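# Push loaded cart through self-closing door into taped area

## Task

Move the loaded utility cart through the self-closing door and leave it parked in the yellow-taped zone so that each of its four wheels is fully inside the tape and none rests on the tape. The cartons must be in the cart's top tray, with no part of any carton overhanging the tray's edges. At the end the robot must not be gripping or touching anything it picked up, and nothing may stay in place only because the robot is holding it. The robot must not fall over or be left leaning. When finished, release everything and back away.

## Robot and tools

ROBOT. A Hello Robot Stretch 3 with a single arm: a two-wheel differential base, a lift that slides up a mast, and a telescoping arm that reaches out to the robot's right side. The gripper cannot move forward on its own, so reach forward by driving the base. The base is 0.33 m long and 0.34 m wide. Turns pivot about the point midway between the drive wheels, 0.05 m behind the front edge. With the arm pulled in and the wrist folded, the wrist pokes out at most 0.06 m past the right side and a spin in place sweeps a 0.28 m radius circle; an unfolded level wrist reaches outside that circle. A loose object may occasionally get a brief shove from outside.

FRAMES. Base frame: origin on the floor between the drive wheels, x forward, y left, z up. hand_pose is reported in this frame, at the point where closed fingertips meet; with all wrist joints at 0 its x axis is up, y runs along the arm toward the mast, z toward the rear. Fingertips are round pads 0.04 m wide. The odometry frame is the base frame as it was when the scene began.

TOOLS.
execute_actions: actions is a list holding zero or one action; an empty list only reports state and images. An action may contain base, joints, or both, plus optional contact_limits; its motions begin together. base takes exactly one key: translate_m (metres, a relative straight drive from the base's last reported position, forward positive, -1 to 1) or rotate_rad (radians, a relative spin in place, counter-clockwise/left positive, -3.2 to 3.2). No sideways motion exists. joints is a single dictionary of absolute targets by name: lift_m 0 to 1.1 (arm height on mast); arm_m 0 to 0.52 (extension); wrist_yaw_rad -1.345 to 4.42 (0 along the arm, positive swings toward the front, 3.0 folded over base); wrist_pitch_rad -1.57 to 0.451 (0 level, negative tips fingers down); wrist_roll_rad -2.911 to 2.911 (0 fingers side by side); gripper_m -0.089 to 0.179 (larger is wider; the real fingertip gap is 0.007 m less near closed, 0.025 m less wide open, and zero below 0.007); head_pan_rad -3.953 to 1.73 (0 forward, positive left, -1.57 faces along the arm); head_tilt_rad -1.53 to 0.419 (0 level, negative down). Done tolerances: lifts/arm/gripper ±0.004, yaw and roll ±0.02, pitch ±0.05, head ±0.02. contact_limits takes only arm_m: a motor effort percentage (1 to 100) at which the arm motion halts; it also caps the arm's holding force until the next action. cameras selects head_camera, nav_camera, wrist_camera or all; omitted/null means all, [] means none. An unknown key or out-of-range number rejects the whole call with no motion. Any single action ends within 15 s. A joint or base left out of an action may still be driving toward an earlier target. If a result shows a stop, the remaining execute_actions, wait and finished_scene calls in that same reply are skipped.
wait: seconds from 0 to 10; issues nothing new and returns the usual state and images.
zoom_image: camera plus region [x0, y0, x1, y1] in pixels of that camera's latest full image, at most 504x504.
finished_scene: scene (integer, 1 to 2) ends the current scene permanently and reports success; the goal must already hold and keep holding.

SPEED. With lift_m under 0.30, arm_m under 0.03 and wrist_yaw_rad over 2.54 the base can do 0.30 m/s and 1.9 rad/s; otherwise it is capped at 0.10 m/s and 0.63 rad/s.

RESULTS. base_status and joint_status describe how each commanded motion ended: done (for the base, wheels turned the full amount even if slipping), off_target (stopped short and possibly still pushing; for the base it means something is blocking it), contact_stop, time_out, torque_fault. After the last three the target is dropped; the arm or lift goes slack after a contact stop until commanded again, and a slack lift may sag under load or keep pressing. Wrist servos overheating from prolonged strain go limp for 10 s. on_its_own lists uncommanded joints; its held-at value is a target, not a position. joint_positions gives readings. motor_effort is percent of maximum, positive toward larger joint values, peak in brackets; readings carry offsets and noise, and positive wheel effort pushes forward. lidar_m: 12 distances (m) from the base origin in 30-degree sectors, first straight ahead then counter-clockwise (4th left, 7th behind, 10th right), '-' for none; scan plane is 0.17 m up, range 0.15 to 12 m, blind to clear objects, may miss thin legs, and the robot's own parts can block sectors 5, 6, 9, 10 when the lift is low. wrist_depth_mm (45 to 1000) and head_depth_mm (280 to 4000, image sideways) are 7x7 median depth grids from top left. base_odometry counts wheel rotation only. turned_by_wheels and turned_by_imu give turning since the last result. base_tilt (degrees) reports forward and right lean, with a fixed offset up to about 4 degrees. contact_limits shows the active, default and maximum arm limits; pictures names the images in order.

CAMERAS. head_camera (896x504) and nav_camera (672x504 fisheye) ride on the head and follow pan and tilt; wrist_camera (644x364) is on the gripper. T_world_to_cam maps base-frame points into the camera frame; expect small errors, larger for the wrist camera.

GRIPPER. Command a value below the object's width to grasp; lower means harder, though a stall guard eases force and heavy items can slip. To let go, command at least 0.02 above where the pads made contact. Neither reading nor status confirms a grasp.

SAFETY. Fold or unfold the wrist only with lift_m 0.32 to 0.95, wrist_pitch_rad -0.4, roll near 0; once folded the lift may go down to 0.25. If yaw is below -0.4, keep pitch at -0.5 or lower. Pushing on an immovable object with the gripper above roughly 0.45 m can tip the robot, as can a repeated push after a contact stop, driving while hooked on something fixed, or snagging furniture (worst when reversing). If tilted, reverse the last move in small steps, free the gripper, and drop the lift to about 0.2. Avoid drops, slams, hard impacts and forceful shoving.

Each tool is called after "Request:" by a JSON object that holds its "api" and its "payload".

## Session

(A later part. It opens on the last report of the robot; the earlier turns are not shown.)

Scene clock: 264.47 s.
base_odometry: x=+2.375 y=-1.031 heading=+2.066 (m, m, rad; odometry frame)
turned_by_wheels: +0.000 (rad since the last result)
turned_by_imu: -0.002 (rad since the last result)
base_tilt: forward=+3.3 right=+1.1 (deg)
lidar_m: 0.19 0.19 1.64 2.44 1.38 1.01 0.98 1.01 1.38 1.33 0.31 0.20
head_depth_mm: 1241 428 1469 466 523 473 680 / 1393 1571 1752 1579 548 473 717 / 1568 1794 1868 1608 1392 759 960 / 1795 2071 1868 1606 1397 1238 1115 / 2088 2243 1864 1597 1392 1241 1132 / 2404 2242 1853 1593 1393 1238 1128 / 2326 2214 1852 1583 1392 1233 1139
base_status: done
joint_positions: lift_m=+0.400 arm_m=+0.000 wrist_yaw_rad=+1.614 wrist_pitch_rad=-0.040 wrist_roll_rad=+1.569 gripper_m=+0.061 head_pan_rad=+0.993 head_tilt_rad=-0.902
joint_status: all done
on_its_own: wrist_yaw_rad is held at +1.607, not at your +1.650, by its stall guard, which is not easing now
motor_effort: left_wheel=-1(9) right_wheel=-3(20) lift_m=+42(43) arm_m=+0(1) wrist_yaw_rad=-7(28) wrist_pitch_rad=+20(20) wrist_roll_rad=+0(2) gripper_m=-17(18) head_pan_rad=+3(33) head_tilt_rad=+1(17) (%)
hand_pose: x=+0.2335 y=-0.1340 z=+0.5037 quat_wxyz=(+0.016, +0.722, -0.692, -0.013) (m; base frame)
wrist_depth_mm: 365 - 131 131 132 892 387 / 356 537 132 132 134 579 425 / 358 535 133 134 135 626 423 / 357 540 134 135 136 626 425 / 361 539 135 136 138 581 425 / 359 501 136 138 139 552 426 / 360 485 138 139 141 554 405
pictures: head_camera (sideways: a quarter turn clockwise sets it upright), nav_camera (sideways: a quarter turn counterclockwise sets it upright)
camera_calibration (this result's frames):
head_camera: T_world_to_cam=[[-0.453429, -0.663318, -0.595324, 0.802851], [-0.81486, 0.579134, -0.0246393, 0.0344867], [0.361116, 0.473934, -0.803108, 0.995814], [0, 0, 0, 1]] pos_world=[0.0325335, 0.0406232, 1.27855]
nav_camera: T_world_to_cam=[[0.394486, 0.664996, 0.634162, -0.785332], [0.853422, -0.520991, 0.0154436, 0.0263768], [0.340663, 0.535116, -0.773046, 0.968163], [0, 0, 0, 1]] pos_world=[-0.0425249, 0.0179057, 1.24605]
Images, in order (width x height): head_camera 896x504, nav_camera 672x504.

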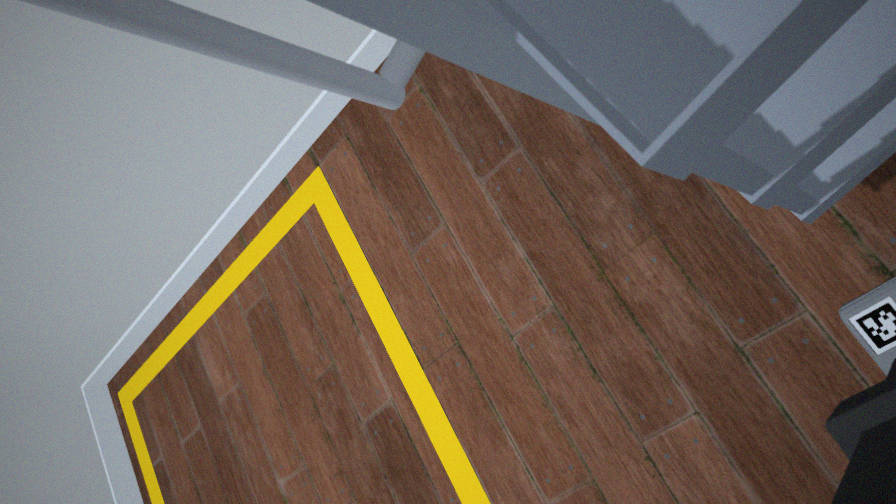

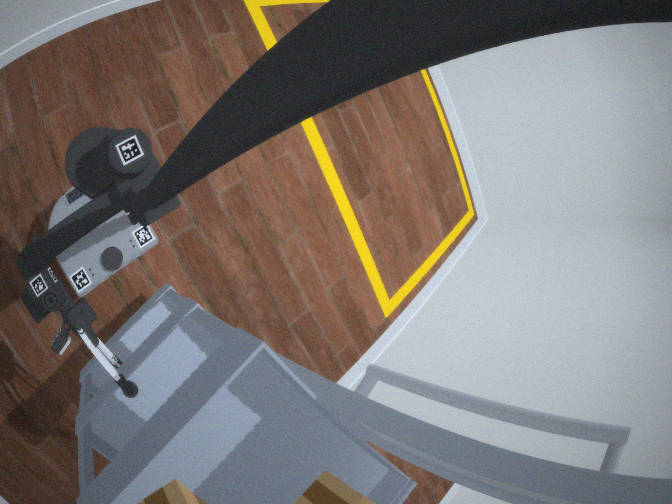

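Request:
{"api": "execute_actions", "payload": {"actions": [{"base":{"translate_m":-0.2},"joints":{"head_pan_rad":0,"head_tilt_rad":-1.3,"wrist_yaw_rad":1.6}}], "cameras": []}}

Request:
{"api": "execute_actions", "payload": {"actions": [{"base":{"rotate_rad":-0.5},"joints":{"wrist_yaw_rad":1.8,"arm_m":0.08}}], "cameras": ["nav_camera"]}}

Request:
{"api": "execute_actions", "payload": {"actions": [{"base":{"translate_m":-0.35},"joints":{"wrist_yaw_rad":1.6}}], "cameras": ["nav_camera"]}}

Scene clock: 276.40 s.
base_odometry: x=+2.470 y=-1.207 heading=+2.066 (m, m, rad; odometry frame)
turned_by_wheels: +0.000 (rad since the last result)
turned_by_imu: -0.001 (rad since the last result)
base_tilt: forward=+3.2 right=+0.9 (deg)
lidar_m: 0.21 0.21 1.92 2.44 1.10 0.80 0.77 0.80 1.10 1.33 0.30 0.22
head_depth_mm: 449 444 517 839 1261 1206 1157 / 579 544 519 835 1267 - 1139 / 577 546 517 831 1262 - 1137 / 576 542 514 829 1254 - 1128 / 572 541 512 826 1251 - - / 569 538 509 1274 1242 1201 - / 544 1417 1332 1298 1238 1190 -
base_status: done
joint_positions: lift_m=+0.400 arm_m=+0.000 wrist_yaw_rad=+1.594 wrist_pitch_rad=-0.041 wrist_roll_rad=+1.569 gripper_m=+0.061 head_pan_rad=+0.007 head_tilt_rad=-1.285
joint_status: all done
motor_effort: left_wheel=-2(5) right_wheel=-2(17) lift_m=+43(43) arm_m=+0(0) wrist_yaw_rad=+7(10) wrist_pitch_rad=+20(20) wrist_roll_rad=+0(0) gripper_m=-18(16) head_pan_rad=-3(33) head_tilt_rad=-10(42) (%)
hand_pose: x=+0.2336 y=-0.1390 z=+0.5036 quat_wxyz=(+0.016, +0.715, -0.699, -0.013) (m; base frame)
wrist_depth_mm: 356 - 120 121 122 837 395 / 355 538 123 124 125 622 422 / 358 540 127 127 128 620 425 / 357 535 131 130 132 623 425 / 358 542 133 134 135 581 424 / 357 501 136 138 139 551 425 / 358 479 141 142 143 507 405
pictures: none
No camera images: the call's "cameras" was empty. Leave "cameras" out to get every camera's image.

Scene clock: 278.30 s.
base_odometry: x=+2.470 y=-1.207 heading=+1.566 (m, m, rad; odometry frame)
turned_by_wheels: -0.500 (rad since the last result)
turned_by_imu: -0.496 (rad since the last result)
base_tilt: forward=+3.3 right=+1.0 (deg)
lidar_m: - 0.58 1.40 1.99 2.47 1.07 0.80 0.78 0.81 1.14 0.39 0.15
head_depth_mm: 436 433 525 1319 1273 - 1148 / 435 446 517 837 1274 1202 1142 / 462 533 517 497 1251 1204 1134 / 571 544 515 488 1030 - 1134 / 561 540 512 487 472 - - / 552 538 510 485 1233 1199 - / 493 536 507 1279 1236 1192 -
base_status: done
joint_positions: lift_m=+0.400 arm_m=+0.080 wrist_yaw_rad=+1.804 wrist_pitch_rad=-0.041 wrist_roll_rad=+1.584 gripper_m=+0.061 head_pan_rad=+0.007 head_tilt_rad=-1.285
joint_status: all done
motor_effort: left_wheel=+2(10) right_wheel=-5(18) lift_m=+43(43) arm_m=+4(11) wrist_yaw_rad=-4(67) wrist_pitch_rad=+20(21) wrist_roll_rad=-6(7) gripper_m=-18(17) head_pan_rad=-2(3) head_tilt_rad=-10(10) (%)
hand_pose: x=+0.2268 y=-0.1658 z=+0.5035 quat_wxyz=(+0.013, +0.784, -0.620, -0.018) (m; base frame)
wrist_depth_mm: - - - 163 166 891 600 / - - - 157 160 892 390 / 360 - - 152 154 575 426 / 357 537 147 147 149 624 427 / 357 538 143 142 144 585 427 / 354 500 137 138 139 553 427 / 357 493 134 134 135 679 410
pictures: nav_camera (sideways: a quarter turn counterclockwise sets it upright)
camera_calibration (this result's frames):
nav_camera: T_world_to_cam=[[0.95315, 0.0391172, 0.299959, -0.35341], [0.0399586, -0.999196, 0.00333133, 0.0471125], [0.299848, 0.00881067, -0.953946, 1.20349], [0, 0, 0, 1]] pos_world=[-0.025894, 0.0502955, 1.25392]
Images, in order (width x height): nav_camera 672x504.

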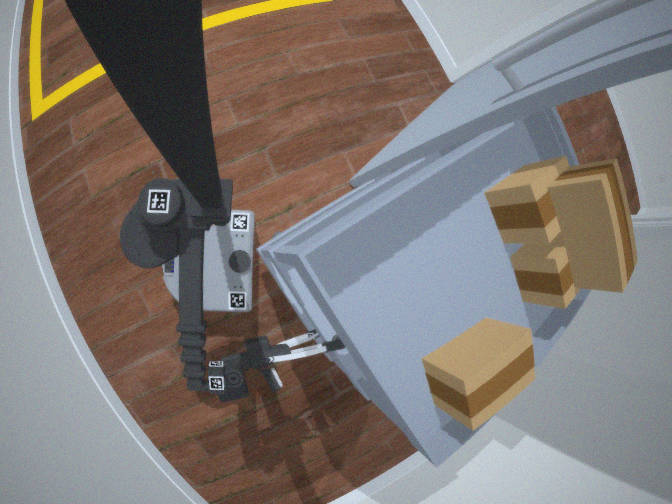

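Scene clock: 282.83 s.
base_odometry: x=+2.469 y=-1.557 heading=+1.566 (m, m, rad; odometry frame)
turned_by_wheels: +0.000 (rad since the last result)
turned_by_imu: -0.001 (rad since the last result)
base_tilt: forward=+3.4 right=+1.0 (deg)
lidar_m: 0.17 1.66 1.74 2.33 1.63 0.64 0.48 0.47 0.49 0.69 0.29 0.19
head_depth_mm: 583 547 522 843 1273 - 1065 / 581 549 520 828 1262 1198 1138 / 578 545 517 818 1251 1211 1140 / 575 543 514 803 1248 - 1130 / 573 541 512 768 1247 - - / 1492 1434 1377 1296 1241 1195 - / 1524 1441 1365 1293 1237 1189 -
base_status: done
joint_positions: lift_m=+0.400 arm_m=+0.080 wrist_yaw_rad=+1.590 wrist_pitch_rad=-0.039 wrist_roll_rad=+1.573 gripper_m=+0.061 head_pan_rad=+0.007 head_tilt_rad=-1.285
joint_status: all done
motor_effort: left_wheel=+0(5) right_wheel=-5(24) lift_m=+42(43) arm_m=+0(6) wrist_yaw_rad=+10(83) wrist_pitch_rad=+20(20) wrist_roll_rad=-1(7) gripper_m=-17(18) head_pan_rad=-4(3) head_tilt_rad=-10(12) (%)
hand_pose: x=+0.2337 y=-0.2199 z=+0.5040 quat_wxyz=(+0.014, +0.714, -0.700, -0.015) (m; base frame)
wrist_depth_mm: - - 133 134 136 887 398 / 356 583 134 134 136 597 426 / 356 535 134 135 137 627 423 / 355 538 135 136 137 615 426 / 356 537 135 136 138 582 425 / 356 496 136 137 138 550 425 / 359 482 137 137 139 590 409
pictures: nav_camera (sideways: a quarter turn counterclockwise sets it upright)
camera_calibration (this result's frames):
nav_camera: T_world_to_cam=[[0.953152, 0.0391174, 0.299952, -0.3534], [0.0399588, -0.999196, 0.00333108, 0.0471128], [0.299841, 0.00881067, -0.953949, 1.20349], [0, 0, 0, 1]] pos_world=[-0.0258944, 0.0502955, 1.25392]
Images, in order (width x height): nav_camera 672x504.

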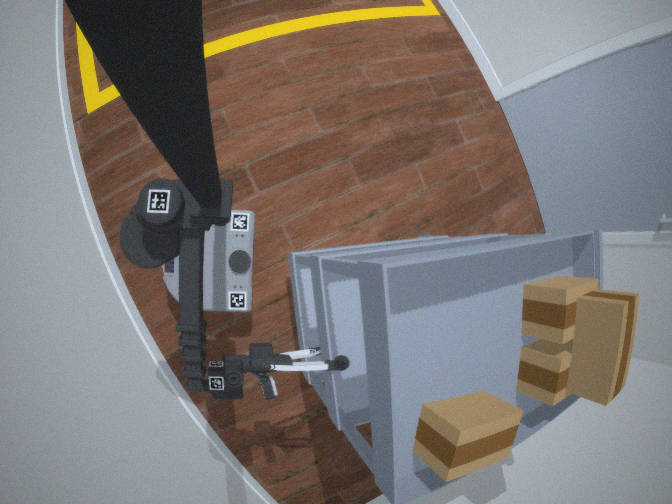

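Request:
{"api": "execute_actions", "payload": {"actions": [{"base":{"rotate_rad":0.3},"joints":{"arm_m":0.0}}], "cameras": []}}

Request:
{"api": "execute_actions", "payload": {"actions": [{"base":{"translate_m":0.3},"joints":{"wrist_yaw_rad":1.3}}], "cameras": ["nav_camera"]}}

Scene clock: 287.70 s.
base_odometry: x=+2.469 y=-1.557 heading=+1.866 (m, m, rad; odometry frame)
turned_by_wheels: +0.300 (rad since the last result)
turned_by_imu: +0.294 (rad since the last result)
base_tilt: forward=+3.2 right=+1.1 (deg)
lidar_m: 0.24 0.30 2.00 2.28 0.85 0.53 0.47 0.47 0.57 1.07 0.27 0.24
head_depth_mm: 584 550 517 823 1254 1203 1151 / 582 548 520 831 1238 - 1142 / 578 546 520 838 1256 - 1138 / 575 543 523 846 1257 - 1132 / 558 539 525 1090 1250 - - / 1536 502 1338 1301 1236 1201 - / 1516 1446 1363 1297 1236 1188 -
base_status: done
joint_positions: lift_m=+0.400 arm_m=+0.000 wrist_yaw_rad=+1.574 wrist_pitch_rad=-0.037 wrist_roll_rad=+1.560 gripper_m=+0.061 head_pan_rad=+0.007 head_tilt_rad=-1.285
joint_status: all done
on_its_own: wrist_yaw_rad is at rest, and its effort (+28) is outside its rest range (-12 to +12)
motor_effort: left_wheel=-5(11) right_wheel=+3(25) lift_m=+42(43) arm_m=-7(7) wrist_yaw_rad=+28(56) wrist_pitch_rad=+18(20) wrist_roll_rad=+4(4) gripper_m=-16(18) head_pan_rad=-3(4) head_tilt_rad=-9(9) (%)
hand_pose: x=+0.2338 y=-0.1445 z=+0.5046 quat_wxyz=(+0.017, +0.708, -0.706, -0.009) (m; base frame)
wrist_depth_mm: 352 529 88 89 89 91 433 / 352 532 95 95 96 99 430 / 352 531 102 102 103 524 432 / 356 528 112 111 112 549 426 / 356 532 123 121 123 579 423 / 358 - 132 134 135 511 423 / 359 - - 149 151 958 407
pictures: none
No camera images: the call's "cameras" was empty. Leave "cameras" out to get every camera's image.

Scene clock: 291.73 s.
base_odometry: x=+2.382 y=-1.270 heading=+1.866 (m, m, rad; odometry frame)
turned_by_wheels: +0.000 (rad since the last result)
turned_by_imu: -0.001 (rad since the last result)
base_tilt: forward=+3.3 right=+1.0 (deg)
lidar_m: 0.28 1.37 1.65 2.33 1.38 0.85 0.76 0.76 0.92 1.44 0.28 0.27
head_depth_mm: 583 549 521 826 1240 1209 1154 / 581 549 517 834 1236 - 1137 / 568 546 522 844 1264 - 1137 / 1535 535 649 1152 1262 - 1130 / 1528 1447 1362 1312 1253 - - / 1510 1440 1370 1306 1241 1200 - / 1498 1439 1368 1290 1235 1190 -
base_status: done
joint_positions: lift_m=+0.400 arm_m=+0.000 wrist_yaw_rad=+1.279 wrist_pitch_rad=-0.035 wrist_roll_rad=+1.573 gripper_m=+0.061 head_pan_rad=+0.007 head_tilt_rad=-1.285
joint_status: wrist_yaw_rad off_target (ended at +1.279, target +1.300)
on_its_own: wrist_yaw_rad is at rest, and its effort (+23) is outside its rest range (-12 to +12)
motor_effort: left_wheel=-4(8) right_wheel=+6(18) lift_m=+42(43) arm_m=+1(7) wrist_yaw_rad=+23(84) wrist_pitch_rad=+17(19) wrist_roll_rad=-2(7) gripper_m=-16(16) head_pan_rad=-3(3) head_tilt_rad=-10(10) (%)
hand_pose: x=+0.2231 y=-0.2182 z=+0.5051 quat_wxyz=(+0.010, +0.597, -0.802, -0.015) (m; base frame)
wrist_depth_mm: 353 529 99 99 100 529 430 / 351 530 104 104 105 523 428 / 351 524 110 110 111 560 428 / 354 534 116 116 117 585 429 / 354 528 123 123 124 589 426 / 355 495 129 131 132 535 425 / 355 - 140 139 141 960 411
pictures: nav_camera (sideways: a quarter turn counterclockwise sets it upright)
camera_calibration (this result's frames):
nav_camera: T_world_to_cam=[[0.953228, 0.039058, 0.299719, -0.353098], [0.0398968, -0.999198, 0.00332301, 0.0471237], [0.299609, 0.00879026, -0.954022, 1.20359], [0, 0, 0, 1]] pos_world=[-0.0259029, 0.0502974, 1.25392]
Images, in order (width x height): nav_camera 672x504.

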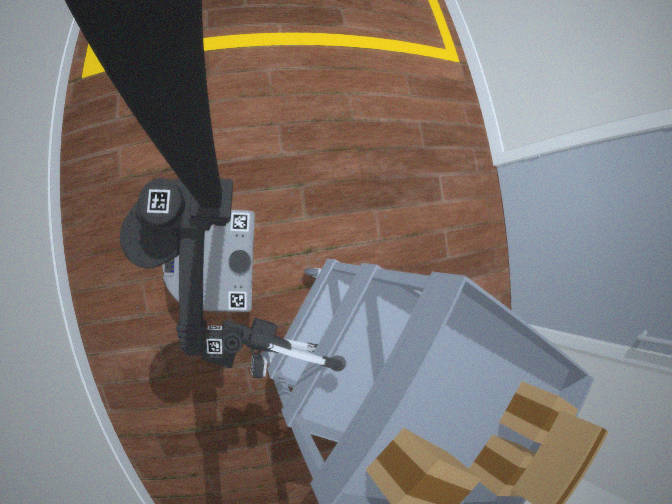

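Request:
{"api": "execute_actions", "payload": {"actions": [{"base":{"translate_m":0.35},"joints":{"wrist_yaw_rad":1.1}}], "cameras": ["nav_camera"]}}

Request:
{"api": "execute_actions", "payload": {"actions": [{"base":{"rotate_rad":-0.9},"joints":{"wrist_yaw_rad":1.8}}], "cameras": ["nav_camera"]}}

Request:
{"api": "execute_actions", "payload": {"actions": [{"base":{"translate_m":-0.4},"joints":{"wrist_yaw_rad":1.6}}], "cameras": ["nav_camera"]}}

Scene clock: 299.47 s.
base_odometry: x=+2.280 y=-0.935 heading=+1.866 (m, m, rad; odometry frame)
turned_by_wheels: +0.000 (rad since the last result)
turned_by_imu: -0.001 (rad since the last result)
base_tilt: forward=+3.4 right=+1.0 (deg)
lidar_m: 0.33 1.03 1.24 2.33 1.99 1.23 1.10 1.10 1.33 0.37 0.30 0.30
head_depth_mm: 578 550 504 834 1118 1202 1152 / 1194 547 523 840 1192 1213 1141 / 1287 496 831 1143 1263 - 1141 / 1257 1454 1384 1294 1259 - 1134 / 1215 1443 1375 1307 1255 - - / 1189 1424 1375 1299 1235 1204 - / 1152 1408 1364 1297 1235 1186 -
base_status: done
joint_positions: lift_m=+0.400 arm_m=+0.000 wrist_yaw_rad=+1.046 wrist_pitch_rad=-0.035 wrist_roll_rad=+1.573 gripper_m=+0.061 head_pan_rad=+0.007 head_tilt_rad=-1.285
joint_status: wrist_yaw_rad off_target (ended at +1.046, target +1.100)
on_its_own: wrist_yaw_rad is held at +1.058, not at your +1.100, by its stall guard, which is not easing now; wrist_yaw_rad is at rest, and its effort (+13) is outside its rest range (-12 to +12)
motor_effort: left_wheel=-3(6) right_wheel=+5(15) lift_m=+43(43) arm_m=+2(4) wrist_yaw_rad=+13(50) wrist_pitch_rad=+17(18) wrist_roll_rad=-2(5) gripper_m=-17(16) head_pan_rad=-3(3) head_tilt_rad=-10(10) (%)
hand_pose: x=+0.1995 y=-0.2727 z=+0.5050 quat_wxyz=(+0.008, +0.499, -0.866, -0.016) (m; base frame)
wrist_depth_mm: 351 526 102 103 104 528 429 / 352 529 108 107 108 559 428 / 351 523 113 113 113 554 427 / 352 527 118 118 119 588 429 / 354 530 124 124 125 588 428 / 353 495 129 131 132 551 427 / 355 941 139 138 140 974 411
pictures: nav_camera (sideways: a quarter turn counterclockwise sets it upright)
camera_calibration (this result's frames):
nav_camera: T_world_to_cam=[[0.953228, 0.0390583, 0.299718, -0.353097], [0.0398971, -0.999198, 0.00332298, 0.0471237], [0.299608, 0.00879034, -0.954022, 1.20359], [0, 0, 0, 1]] pos_world=[-0.025903, 0.0502974, 1.25392]
Images, in order (width x height): nav_camera 672x504.

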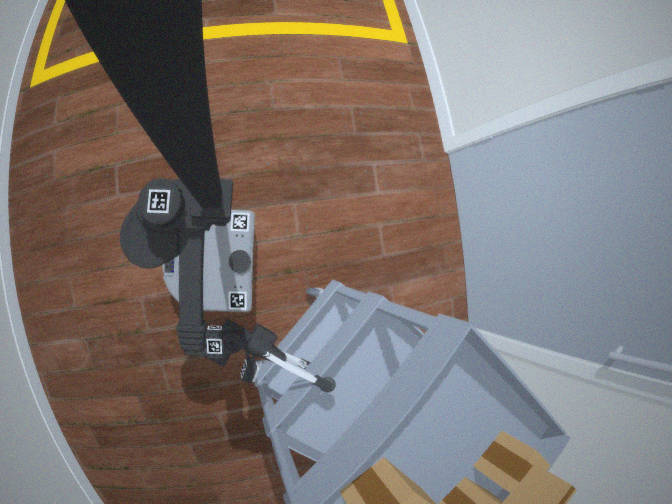

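Scene clock: 301.83 s.
base_odometry: x=+2.280 y=-0.935 heading=+0.966 (m, m, rad; odometry frame)
turned_by_wheels: -0.900 (rad since the last result)
turned_by_imu: -0.899 (rad since the last result)
base_tilt: forward=+3.2 right=+1.1 (deg)
lidar_m: 0.18 0.18 0.21 1.05 1.41 2.40 1.63 1.16 1.10 1.14 0.33 0.20
head_depth_mm: 437 423 522 1314 1269 1205 1156 / 434 421 515 845 1265 - 1143 / 452 477 513 830 1270 - 1139 / 575 543 514 819 1248 - 1134 / 573 540 512 734 1230 - - / 565 537 509 495 1225 1194 - / 561 535 508 490 1232 1184 -
base_status: done
joint_positions: lift_m=+0.400 arm_m=+0.000 wrist_yaw_rad=+1.819 wrist_pitch_rad=-0.040 wrist_roll_rad=+1.576 gripper_m=+0.061 head_pan_rad=+0.007 head_tilt_rad=-1.285
joint_status: all done
on_its_own: wrist_yaw_rad is at rest, and its effort (-20) is outside its rest range (-12 to +12)
motor_effort: left_wheel=+3(5) right_wheel=-5(12) lift_m=+43(42) arm_m=+1(6) wrist_yaw_rad=-20(74) wrist_pitch_rad=+20(20) wrist_roll_rad=-3(3) gripper_m=-16(17) head_pan_rad=-3(3) head_tilt_rad=-10(10) (%)
hand_pose: x=+0.2259 y=-0.0822 z=+0.5039 quat_wxyz=(+0.015, +0.789, -0.614, -0.014) (m; base frame)
wrist_depth_mm: 357 - 118 119 120 783 406 / 356 536 121 122 123 625 428 / 360 540 125 125 127 623 427 / 356 537 129 129 130 622 422 / 356 535 132 132 134 609 426 / 357 498 134 137 138 550 424 / 358 484 140 140 142 955 409
pictures: nav_camera (sideways: a quarter turn counterclockwise sets it upright)
camera_calibration (this result's frames):
nav_camera: T_world_to_cam=[[0.953229, 0.0390573, 0.299714, -0.353092], [0.039896, -0.999198, 0.00332284, 0.0471239], [0.299604, 0.00878999, -0.954023, 1.20359], [0, 0, 0, 1]] pos_world=[-0.0259031, 0.0502974, 1.25392]
Images, in order (width x height): nav_camera 672x504.

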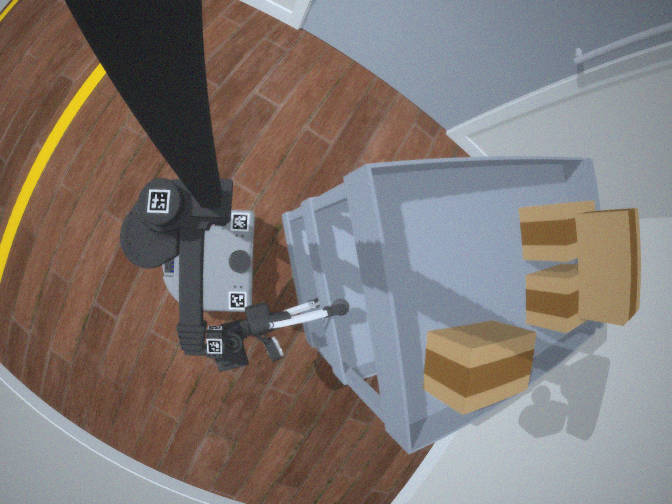

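Scene clock: 306.97 s.
base_odometry: x=+2.052 y=-1.264 heading=+0.966 (m, m, rad; odometry frame)
turned_by_wheels: +0.000 (rad since the last result)
turned_by_imu: -0.001 (rad since the last result)
base_tilt: forward=+3.3 right=+1.1 (deg)
lidar_m: 0.17 0.17 1.20 1.25 1.65 2.05 1.36 0.97 0.92 0.94 0.33 0.19
head_depth_mm: 437 435 524 1299 1262 1205 1151 / 469 492 519 843 1265 - 1144 / 578 546 517 823 1266 - 1138 / 575 543 514 805 1251 - 1132 / 569 540 513 506 1230 - - / 565 538 510 495 1239 1195 - / 565 532 508 1281 1237 1190 -
base_status: done
joint_positions: lift_m=+0.400 arm_m=+0.000 wrist_yaw_rad=+1.585 wrist_pitch_rad=-0.040 wrist_roll_rad=+1.576 gripper_m=+0.061 head_pan_rad=+0.007 head_tilt_rad=-1.285
joint_status: all done
on_its_own: wrist_yaw_rad is at rest, and its effort (+16) is outside its rest range (-12 to +12)
motor_effort: left_wheel=-1(4) right_wheel=-2(19) lift_m=+43(42) arm_m=+1(5) wrist_yaw_rad=+16(74) wrist_pitch_rad=+20(20) wrist_roll_rad=-3(4) gripper_m=-16(18) head_pan_rad=-3(2) head_tilt_rad=-10(11) (%)
hand_pose: x=+0.2337 y=-0.1412 z=+0.5037 quat_wxyz=(+0.013, +0.712, -0.702, -0.016) (m; base frame)
wrist_depth_mm: - - 144 145 147 887 584 / 358 - 143 143 145 897 407 / 358 539 141 142 144 587 423 / 356 539 140 141 142 623 426 / 357 535 138 139 140 589 426 / 355 497 136 138 139 548 424 / 360 482 135 136 138 640 406
pictures: nav_camera (sideways: a quarter turn counterclockwise sets it upright)
camera_calibration (this result's frames):
nav_camera: T_world_to_cam=[[0.953229, 0.0390574, 0.299714, -0.353092], [0.0398961, -0.999198, 0.00332284, 0.0471239], [0.299604, 0.00879001, -0.954023, 1.20359], [0, 0, 0, 1]] pos_world=[-0.0259031, 0.0502974, 1.25392]
Images, in order (width x height): nav_camera 672x504.

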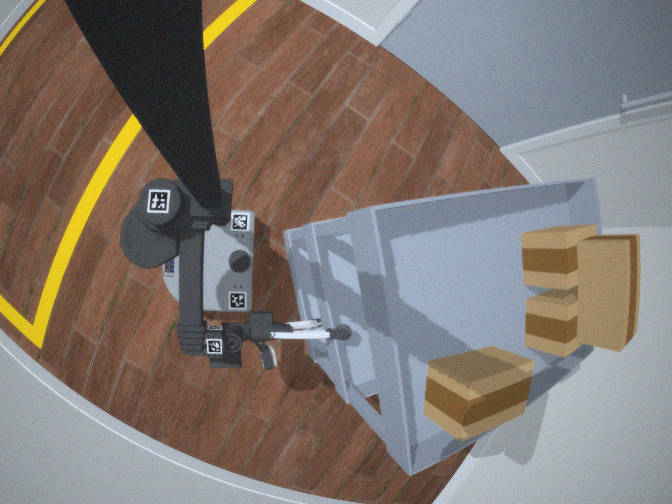

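Request:
{"api": "execute_actions", "payload": {"actions": [{"base":{"rotate_rad":-0.3},"joints":{"wrist_yaw_rad":1.8}}], "cameras": []}}

Request:
{"api": "execute_actions", "payload": {"actions": [{"base":{"translate_m":-0.35},"joints":{"wrist_yaw_rad":1.6}}], "cameras": []}}

Request:
{"api": "execute_actions", "payload": {"actions": [{"base":{"rotate_rad":-0.3},"joints":{"wrist_yaw_rad":1.8}}], "cameras": []}}

Request:
{"api": "execute_actions", "payload": {"actions": [{"base":{"translate_m":-0.45},"joints":{"wrist_yaw_rad":1.6}}], "cameras": []}}

Request:
{"api": "execute_actions", "payload": {"actions": [{"base":{"rotate_rad":-0.3},"joints":{"wrist_yaw_rad":1.8}}], "cameras": []}}

Request:
{"api": "execute_actions", "payload": {"actions": [{"base":{"translate_m":-0.9},"joints":{"wrist_yaw_rad":1.6}}], "cameras": ["nav_camera"]}}

Scene clock: 319.87 s.
base_odometry: x=+2.052 y=-1.264 heading=+0.666 (m, m, rad; odometry frame)
turned_by_wheels: -0.300 (rad since the last result)
turned_by_imu: -0.299 (rad since the last result)
base_tilt: forward=+3.3 right=+1.0 (deg)
lidar_m: 0.15 - 0.15 1.20 1.35 2.06 2.05 1.11 0.92 0.92 1.02 0.19
head_depth_mm: 1569 535 536 1332 1262 1202 1152 / 436 446 524 1301 1265 - 1148 / 432 419 513 839 1268 - 1139 / 439 512 513 622 1250 - 1127 / 572 541 512 490 1104 - - / 561 538 509 485 786 1194 - / 556 534 507 482 1212 1189 -
base_status: done
joint_positions: lift_m=+0.400 arm_m=+0.000 wrist_yaw_rad=+1.829 wrist_pitch_rad=-0.041 wrist_roll_rad=+1.573 gripper_m=+0.061 head_pan_rad=+0.007 head_tilt_rad=-1.285
joint_status: wrist_yaw_rad off_target (ended at +1.829, target +1.800)
on_its_own: wrist_yaw_rad is at rest, and its effort (-31) is outside its rest range (-12 to +12)
motor_effort: left_wheel=+3(5) right_wheel=-6(12) lift_m=+42(43) arm_m=+2(2) wrist_yaw_rad=-31(50) wrist_pitch_rad=+20(20) wrist_roll_rad=-1(3) gripper_m=-17(17) head_pan_rad=-3(3) head_tilt_rad=-9(10) (%)
hand_pose: x=+0.2252 y=-0.0797 z=+0.5036 quat_wxyz=(+0.016, +0.792, -0.610, -0.013) (m; base frame)
wrist_depth_mm: - - - 149 151 901 604 / 359 - 146 147 148 894 396 / 357 536 144 144 146 593 425 / 356 537 141 142 144 625 423 / 357 541 139 140 142 584 425 / 359 499 136 138 139 553 423 / 358 483 135 136 138 671 410
pictures: none
No camera images: the call's "cameras" was empty. Leave "cameras" out to get every camera's image.

Scene clock: 324.40 s.
base_odometry: x=+1.777 y=-1.480 heading=+0.666 (m, m, rad; odometry frame)
turned_by_wheels: +0.000 (rad since the last result)
turned_by_imu: -0.001 (rad since the last result)
base_tilt: forward=+3.3 right=+1.0 (deg)
lidar_m: 0.15 0.15 1.28 1.27 1.42 1.72 1.71 1.03 0.86 0.85 0.35 0.18
head_depth_mm: 436 441 525 1309 1265 1211 1153 / 441 469 520 849 1271 - 1145 / 573 542 516 797 1263 - 1136 / 575 543 515 733 1243 - 1129 / 567 540 513 494 1225 - - / 559 538 510 487 1233 1195 - / 560 535 508 1278 1228 1189 -
base_status: done
joint_positions: lift_m=+0.400 arm_m=+0.000 wrist_yaw_rad=+1.588 wrist_pitch_rad=-0.039 wrist_roll_rad=+1.571 gripper_m=+0.061 head_pan_rad=+0.007 head_tilt_rad=-1.285
joint_status: all done
on_its_own: wrist_yaw_rad is at rest, and its effort (+13) is outside its rest range (-12 to +12)
motor_effort: left_wheel=+0(3) right_wheel=-2(21) lift_m=+42(43) arm_m=+1(7) wrist_yaw_rad=+13(90) wrist_pitch_rad=+19(20) wrist_roll_rad=-1(4) gripper_m=-17(18) head_pan_rad=-3(3) head_tilt_rad=-10(9) (%)
hand_pose: x=+0.2337 y=-0.1404 z=+0.5041 quat_wxyz=(+0.014, +0.713, -0.701, -0.014) (m; base frame)
wrist_depth_mm: - - - 157 160 911 611 / 364 - - 153 155 894 390 / 355 580 - 148 151 588 425 / 355 534 755 144 146 625 426 / 355 534 140 141 142 588 425 / 359 497 136 137 139 548 425 / 356 500 133 134 135 671 406
pictures: none
No camera images: the call's "cameras" was empty. Leave "cameras" out to get every camera's image.

Scene clock: 325.90 s.
base_odometry: x=+1.777 y=-1.480 heading=+0.367 (m, m, rad; odometry frame)
turned_by_wheels: -0.300 (rad since the last result)
turned_by_imu: -0.299 (rad since the last result)
base_tilt: forward=+3.3 right=+1.0 (deg)
lidar_m: 0.16 - 1.37 1.28 1.29 1.65 1.71 1.37 0.91 0.85 0.87 0.18
head_depth_mm: 1568 531 1368 1330 1264 1206 1150 / 494 466 527 1307 1260 - 1146 / 433 419 516 838 1272 - 1139 / 431 463 513 499 1247 - 1133 / 561 540 512 490 879 - - / 561 538 511 484 620 1196 - / 556 534 508 482 466 1192 -
base_status: done
joint_positions: lift_m=+0.400 arm_m=+0.000 wrist_yaw_rad=+1.829 wrist_pitch_rad=-0.040 wrist_roll_rad=+1.567 gripper_m=+0.061 head_pan_rad=+0.007 head_tilt_rad=-1.285
joint_status: wrist_yaw_rad off_target (ended at +1.829, target +1.800)
on_its_own: wrist_yaw_rad is at rest, and its effort (-31) is outside its rest range (-12 to +12)
motor_effort: left_wheel=+4(4) right_wheel=-6(12) lift_m=+43(43) arm_m=+1(2) wrist_yaw_rad=-31(50) wrist_pitch_rad=+20(20) wrist_roll_rad=+1(1) gripper_m=-18(17) head_pan_rad=-3(2) head_tilt_rad=-10(9) (%)
hand_pose: x=+0.2252 y=-0.0796 z=+0.5038 quat_wxyz=(+0.017, +0.792, -0.610, -0.011) (m; base frame)
wrist_depth_mm: - - - 159 162 901 607 / 364 - - 154 157 891 393 / 356 579 - 150 152 588 425 / 357 542 743 145 148 626 424 / 357 537 141 141 143 586 425 / 358 502 136 137 139 551 423 / 360 499 133 133 135 660 407
pictures: none
No camera images: the call's "cameras" was empty. Leave "cameras" out to get every camera's image.

Scene clock: 331.47 s.
base_odometry: x=+1.357 y=-1.642 heading=+0.367 (m, m, rad; odometry frame)
turned_by_wheels: +0.000 (rad since the last result)
turned_by_imu: -0.002 (rad since the last result)
base_tilt: forward=+3.2 right=+0.9 (deg)
lidar_m: 0.18 0.18 1.32 1.22 1.25 1.36 1.27 1.28 0.97 0.90 0.32 0.20
head_depth_mm: 437 431 520 848 1262 1208 1157 / 510 510 518 842 1269 - 1139 / 577 545 516 828 1266 - 1135 / 576 543 513 816 1251 - 1130 / 571 540 513 789 1239 - - / 568 537 509 502 1245 1198 - / 562 529 509 1281 1237 1192 -
base_status: done
joint_positions: lift_m=+0.400 arm_m=+0.000 wrist_yaw_rad=+1.592 wrist_pitch_rad=-0.040 wrist_roll_rad=+1.568 gripper_m=+0.061 head_pan_rad=+0.007 head_tilt_rad=-1.285
joint_status: all done
motor_effort: left_wheel=+0(6) right_wheel=-3(21) lift_m=+43(42) arm_m=+0(7) wrist_yaw_rad=+8(99) wrist_pitch_rad=+20(19) wrist_roll_rad=+1(3) gripper_m=-17(17) head_pan_rad=-3(3) head_tilt_rad=-10(11) (%)
hand_pose: x=+0.2337 y=-0.1394 z=+0.5039 quat_wxyz=(+0.016, +0.715, -0.699, -0.013) (m; base frame)
wrist_depth_mm: - - 136 137 139 910 560 / 357 - 136 137 139 617 411 / 356 533 137 137 139 623 424 / 358 535 136 137 139 620 425 / 359 541 137 137 139 601 425 / 359 500 136 137 139 546 426 / 360 485 136 137 139 598 405
pictures: none
No camera images: the call's "cameras" was empty. Leave "cameras" out to get every camera's image.

Scene clock: 332.87 s.
base_odometry: x=+1.357 y=-1.642 heading=+0.067 (m, m, rad; odometry frame)
turned_by_wheels: -0.300 (rad since the last result)
turned_by_imu: -0.299 (rad since the last result)
base_tilt: forward=+3.3 right=+1.0 (deg)
lidar_m: 0.15 0.15 0.15 1.24 1.23 1.32 1.28 1.27 1.15 0.91 0.90 0.19
head_depth_mm: 520 531 533 1332 1260 1207 1151 / 435 437 523 1292 1264 - 1139 / 433 423 514 834 1265 - 1141 / 462 534 514 745 1250 - 1131 / 571 541 513 494 1111 - - / 564 538 510 485 1004 1200 - / 553 535 508 483 1222 1190 -
base_status: done
joint_positions: lift_m=+0.400 arm_m=+0.000 wrist_yaw_rad=+1.829 wrist_pitch_rad=-0.041 wrist_roll_rad=+1.569 gripper_m=+0.061 head_pan_rad=+0.007 head_tilt_rad=-1.285
joint_status: wrist_yaw_rad off_target (ended at +1.829, target +1.800)
on_its_own: wrist_yaw_rad is at rest, and its effort (-31) is outside its rest range (-12 to +12)
motor_effort: left_wheel=+3(4) right_wheel=-6(12) lift_m=+43(42) arm_m=+2(1) wrist_yaw_rad=-31(52) wrist_pitch_rad=+20(20) wrist_roll_rad=+0(0) gripper_m=-16(17) head_pan_rad=-3(3) head_tilt_rad=-9(10) (%)
hand_pose: x=+0.2252 y=-0.0797 z=+0.5036 quat_wxyz=(+0.017, +0.792, -0.610, -0.012) (m; base frame)
wrist_depth_mm: - - 139 141 142 896 583 / 354 - 139 140 142 841 405 / 358 536 138 139 141 621 425 / 357 537 138 139 141 616 423 / 357 538 137 138 140 606 422 / 359 502 137 138 139 548 423 / 359 485 137 137 139 615 407
pictures: none
No camera images: the call's "cameras" was empty. Leave "cameras" out to get every camera's image.

Scene clock: 342.90 s.
base_odometry: x=+0.459 y=-1.702 heading=+0.067 (m, m, rad; odometry frame)
turned_by_wheels: +0.000 (rad since the last result)
turned_by_imu: -0.003 (rad since the last result)
base_tilt: forward=+3.3 right=+1.1 (deg)
lidar_m: 0.25 0.32 1.12 0.89 0.88 0.57 0.45 0.45 0.48 0.72 0.27 0.25
head_depth_mm: 583 550 517 822 1253 1212 1072 / 581 549 518 830 1238 - 1140 / 578 545 522 839 1263 - 1135 / 573 544 523 1066 1259 - 1133 / 539 538 643 1165 1250 - - / 1522 496 1345 1303 1244 1198 - / 1516 1440 1364 1294 1236 1187 -
base_status: done
joint_positions: lift_m=+0.400 arm_m=+0.000 wrist_yaw_rad=+1.579 wrist_pitch_rad=-0.040 wrist_roll_rad=+1.577 gripper_m=+0.061 head_pan_rad=+0.007 head_tilt_rad=-1.285
joint_status: wrist_yaw_rad off_target (ended at +1.579, target +1.600)
on_its_own: wrist_yaw_rad is at rest, and its effort (+23) is outside its rest range (-12 to +12)
motor_effort: left_wheel=-2(3) right_wheel=-3(21) lift_m=+43(43) arm_m=+0(6) wrist_yaw_rad=+23(87) wrist_pitch_rad=+20(20) wrist_roll_rad=-3(3) gripper_m=-16(16) head_pan_rad=-3(3) head_tilt_rad=-10(10) (%)
hand_pose: x=+0.2337 y=-0.1427 z=+0.5038 quat_wxyz=(+0.013, +0.710, -0.704, -0.016) (m; base frame)
wrist_depth_mm: 359 505 83 84 85 87 425 / 357 543 90 91 92 96 424 / 358 531 99 100 100 521 427 / 357 534 109 109 111 582 428 / 358 538 123 122 123 552 426 / 358 - 135 137 139 480 424 / 357 - - 157 164 960 395
pictures: nav_camera (sideways: a quarter turn counterclockwise sets it upright)
camera_calibration (this result's frames):
nav_camera: T_world_to_cam=[[0.95327, 0.0389224, 0.299603, -0.352947], [0.0397548, -0.999204, 0.00331898, 0.0471298], [0.299494, 0.00874677, -0.954058, 1.20364], [0, 0, 0, 1]] pos_world=[-0.0259016, 0.0503019, 1.25393]
Images, in order (width x height): nav_camera 672x504.

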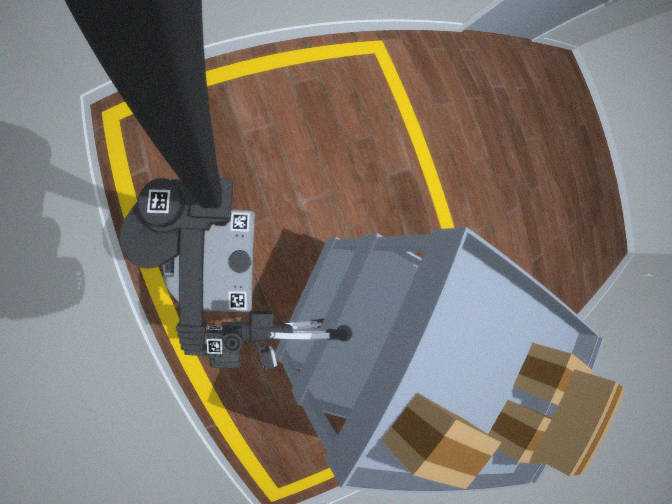

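Request:
{"api": "execute_actions", "payload": {"actions": [{"base":{"rotate_rad":-0.75},"joints":{"wrist_yaw_rad":1.85}}], "cameras": []}}

Request:
{"api": "execute_actions", "payload": {"actions": [{"base":{"translate_m":-0.2},"joints":{"wrist_yaw_rad":1.75}}], "cameras": []}}

Request:
{"api": "execute_actions", "payload": {"actions": [{"joints":{"gripper_m":0.175}}], "cameras": []}}

Request:
{"api": "execute_actions", "payload": {"actions": [{"base":{"translate_m":-0.2},"joints":{"head_tilt_rad":-1.0}}]}}

Scene clock: 349.67 s.
base_odometry: x=+0.459 y=-1.702 heading=-0.683 (m, m, rad; odometry frame)
turned_by_wheels: -0.750 (rad since the last result)
turned_by_imu: -0.749 (rad since the last result)
base_tilt: forward=+3.2 right=+1.0 (deg)
lidar_m: 0.15 0.15 0.16 1.39 0.94 0.88 0.70 0.48 0.45 0.45 0.58 0.19
head_depth_mm: 1277 526 533 1332 1262 1153 995 / 435 434 522 1293 1262 - 1143 / 432 418 513 837 1267 - 1138 / 443 530 515 746 1251 - 1127 / 571 540 512 495 1120 - - / 565 538 509 487 1101 1196 - / 555 535 507 483 1212 1186 -
base_status: done
joint_positions: lift_m=+0.400 arm_m=+0.000 wrist_yaw_rad=+1.866 wrist_pitch_rad=-0.041 wrist_roll_rad=+1.579 gripper_m=+0.061 head_pan_rad=+0.007 head_tilt_rad=-1.285
joint_status: all done
on_its_own: wrist_yaw_rad is at rest, and its effort (-17) is outside its rest range (-12 to +12)
motor_effort: left_wheel=+2(5) right_wheel=-4(12) lift_m=+43(43) arm_m=+1(4) wrist_yaw_rad=-17(80) wrist_pitch_rad=+21(20) wrist_roll_rad=-4(7) gripper_m=-16(16) head_pan_rad=-3(2) head_tilt_rad=-10(10) (%)
hand_pose: x=+0.2226 y=-0.0706 z=+0.5035 quat_wxyz=(+0.014, +0.803, -0.595, -0.015) (m; base frame)
wrist_depth_mm: - - 134 135 137 881 388 / 357 646 135 136 137 602 425 / 357 535 135 136 138 616 423 / 358 543 136 137 138 623 424 / 355 533 136 138 139 624 423 / 356 499 137 138 140 553 425 / 359 483 138 139 140 575 409
pictures: none
No camera images: the call's "cameras" was empty. Leave "cameras" out to get every camera's image.

Scene clock: 352.80 s.
base_odometry: x=+0.304 y=-1.576 heading=-0.683 (m, m, rad; odometry frame)
turned_by_wheels: +0.000 (rad since the last result)
turned_by_imu: -0.001 (rad since the last result)
base_tilt: forward=+3.3 right=+1.0 (deg)
lidar_m: 0.17 0.17 3.40 1.10 0.75 0.70 0.57 0.39 0.36 0.37 0.34 0.20
head_depth_mm: 436 435 526 1304 1177 969 817 / 435 430 519 849 1267 - 1018 / 562 537 516 831 1269 - 1138 / 573 543 515 816 1248 - 1132 / 571 541 512 730 1233 - - / 564 537 509 494 1232 1200 - / 562 535 508 489 1238 1190 -
base_status: done
joint_positions: lift_m=+0.400 arm_m=+0.000 wrist_yaw_rad=+1.729 wrist_pitch_rad=-0.041 wrist_roll_rad=+1.574 gripper_m=+0.061 head_pan_rad=+0.007 head_tilt_rad=-1.285
joint_status: wrist_yaw_rad off_target (ended at +1.729, target +1.750)
on_its_own: wrist_yaw_rad is at rest, and its effort (+23) is outside its rest range (-12 to +12)
motor_effort: left_wheel=-2(5) right_wheel=-1(17) lift_m=+43(43) arm_m=+1(3) wrist_yaw_rad=+23(50) wrist_pitch_rad=+20(20) wrist_roll_rad=-2(4) gripper_m=-16(15) head_pan_rad=-3(3) head_tilt_rad=-9(9) (%)
hand_pose: x=+0.2305 y=-0.1048 z=+0.5035 quat_wxyz=(+0.015, +0.760, -0.649, -0.014) (m; base frame)
wrist_depth_mm: 367 - 132 133 134 883 387 / 358 582 133 134 135 579 425 / 356 535 134 135 136 628 425 / 355 537 135 136 137 621 423 / 355 535 136 137 139 597 424 / 357 503 136 138 139 546 425 / 359 481 138 140 141 563 409
pictures: none
No camera images: the call's "cameras" was empty. Leave "cameras" out to get every camera's image.

Scene clock: 354.43 s.
base_odometry: x=+0.304 y=-1.576 heading=-0.683 (m, m, rad; odometry frame)
turned_by_wheels: +0.000 (rad since the last result)
turned_by_imu: +0.000 (rad since the last result)
base_tilt: forward=+3.4 right=+1.1 (deg)
lidar_m: 0.17 0.17 3.41 1.10 0.75 0.70 0.58 0.39 0.36 0.37 0.35 0.20
head_depth_mm: 437 436 526 1306 1173 964 816 / 435 430 519 846 1268 - 1013 / 563 535 516 831 1270 - 1134 / 575 543 514 816 1255 - 1132 / 570 541 511 729 1234 - - / 565 537 509 494 1232 1196 - / 563 535 508 489 1229 1184 -
base_status: not commanded
joint_positions: lift_m=+0.400 arm_m=+0.000 wrist_yaw_rad=+1.748 wrist_pitch_rad=-0.021 wrist_roll_rad=+1.574 gripper_m=+0.175 head_pan_rad=+0.007 head_tilt_rad=-1.285
joint_status: all done
motor_effort: left_wheel=+0(2) right_wheel=-1(1) lift_m=+43(42) arm_m=+1(1) wrist_yaw_rad=+2(23) wrist_pitch_rad=+10(21) wrist_roll_rad=-2(2) gripper_m=+0(93) head_pan_rad=-3(3) head_tilt_rad=-9(10) (%)
hand_pose: x=+0.2303 y=-0.0997 z=+0.5087 quat_wxyz=(+0.008, +0.767, -0.642, -0.008) (m; base frame)
wrist_depth_mm: 343 - - 129 130 868 415 / 345 510 712 131 131 606 439 / 344 515 721 132 133 655 438 / 345 507 721 134 135 644 435 / 345 547 730 135 136 654 436 / 321 608 747 137 138 705 401 / - 551 - 138 140 601 -
pictures: none
No camera images: the call's "cameras" was empty. Leave "cameras" out to get every camera's image.

Scene clock: 357.67 s.
base_odometry: x=+0.149 y=-1.450 heading=-0.682 (m, m, rad; odometry frame)
turned_by_wheels: +0.000 (rad since the last result)
turned_by_imu: -0.001 (rad since the last result)
base_tilt: forward=+3.2 right=+1.1 (deg)
lidar_m: 0.36 0.36 3.18 0.81 0.55 0.52 0.44 0.30 0.28 0.29 0.36 0.42
head_depth_mm: 1469 659 635 1449 1332 1135 914 / 803 580 618 940 1303 1216 1105 / 762 606 632 924 1217 1198 1138 / 710 732 637 910 1174 1205 1128 / 708 728 633 891 1074 1208 1127 / 677 726 633 581 1288 1205 1110 / 827 723 642 1458 1322 1199 1096
base_status: done
joint_positions: lift_m=+0.400 arm_m=+0.000 wrist_yaw_rad=+1.748 wrist_pitch_rad=-0.020 wrist_roll_rad=+1.574 gripper_m=+0.175 head_pan_rad=+0.007 head_tilt_rad=-1.001
joint_status: all done
motor_effort: left_wheel=+1(0) right_wheel=-2(5) lift_m=+43(43) arm_m=+0(1) wrist_yaw_rad=+2(2) wrist_pitch_rad=+10(10) wrist_roll_rad=-2(2) gripper_m=+1(1) head_pan_rad=-4(3) head_tilt_rad=+2(31) (%)
hand_pose: x=+0.2303 y=-0.0997 z=+0.5088 quat_wxyz=(+0.007, +0.767, -0.642, -0.008) (m; base frame)
wrist_depth_mm: 343 551 - 317 - 622 439 / 343 510 - 321 - 645 441 / 343 508 - 327 961 656 437 / 342 516 - 329 956 656 437 / 346 547 946 334 978 654 438 / 331 600 - 337 - 647 342 / - - - 341 - 869 -
pictures: head_camera (sideways: a quarter turn clockwise sets it upright), nav_camera (sideways: a quarter turn counterclockwise sets it upright), wrist_camera
camera_calibration (this result's frames):
head_camera: T_world_to_cam=[[-0.858294, 0.0120135, -0.513017, 0.698094], [0.0310209, 0.999112, -0.0285025, 0.0343528], [0.512219, -0.0403778, -0.857905, 1.06613], [0, 0, 0, 1]] pos_world=[0.0520148, 0.000338963, 1.27375]
nav_camera: T_world_to_cam=[[0.831173, 0.0381055, 0.554706, -0.684477], [0.0374964, -0.999219, 0.0124566, 0.0352446], [0.554748, 0.010446, -0.831953, 1.04344], [0, 0, 0, 1]] pos_world=[-0.0112507, 0.0503996, 1.24734]
wrist_camera: T_world_to_cam=[[0.0113501, 0.00496286, -0.999923, 0.510718], [-0.313862, 0.949468, 0.00114979, 0.203669], [0.949401, 0.313825, 0.0123342, -0.0315929], [0, 0, 0, 1]] pos_world=[0.0881217, -0.185998, 0.510834]
Images, in order (width x height): head_camera 896x504, nav_camera 672x504, wrist_camera 644x364.

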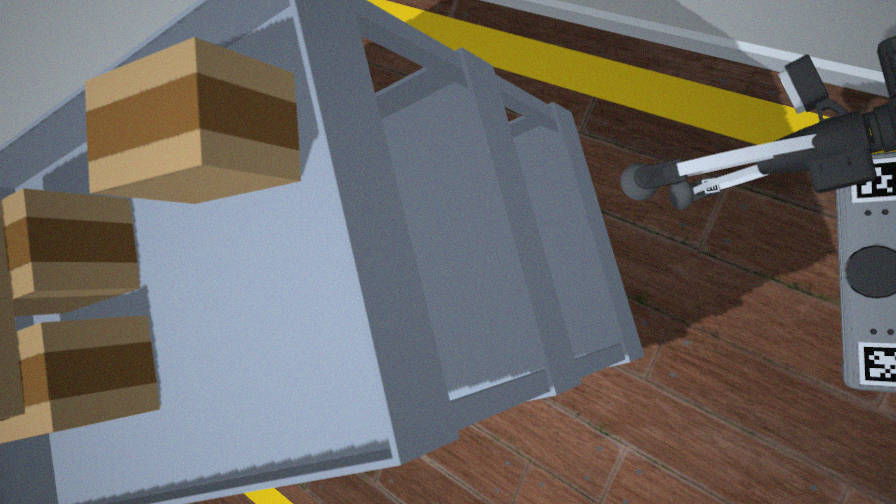

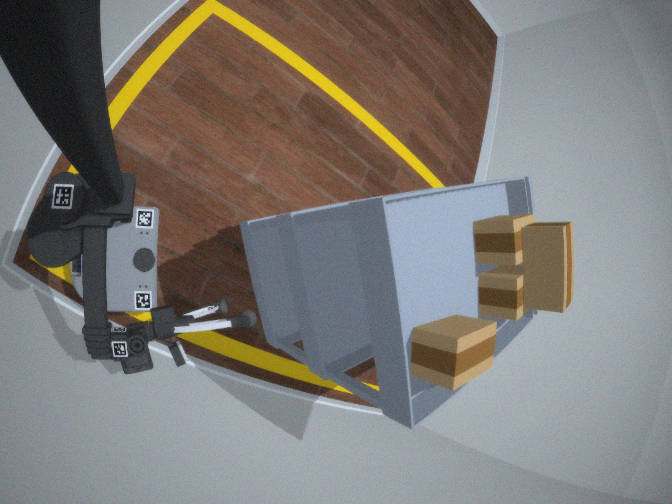

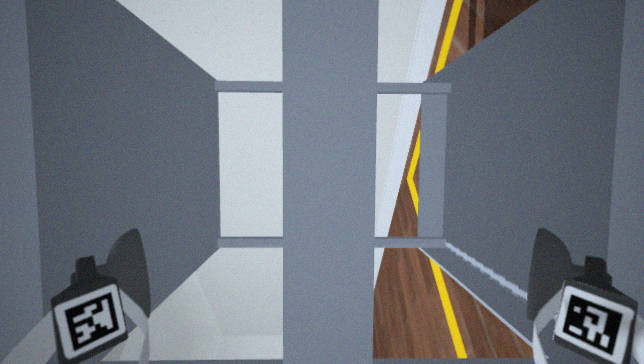

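Request:
{"api": "finished_scene", "payload": {"scene": 1}}

The scene is finished: the task was done.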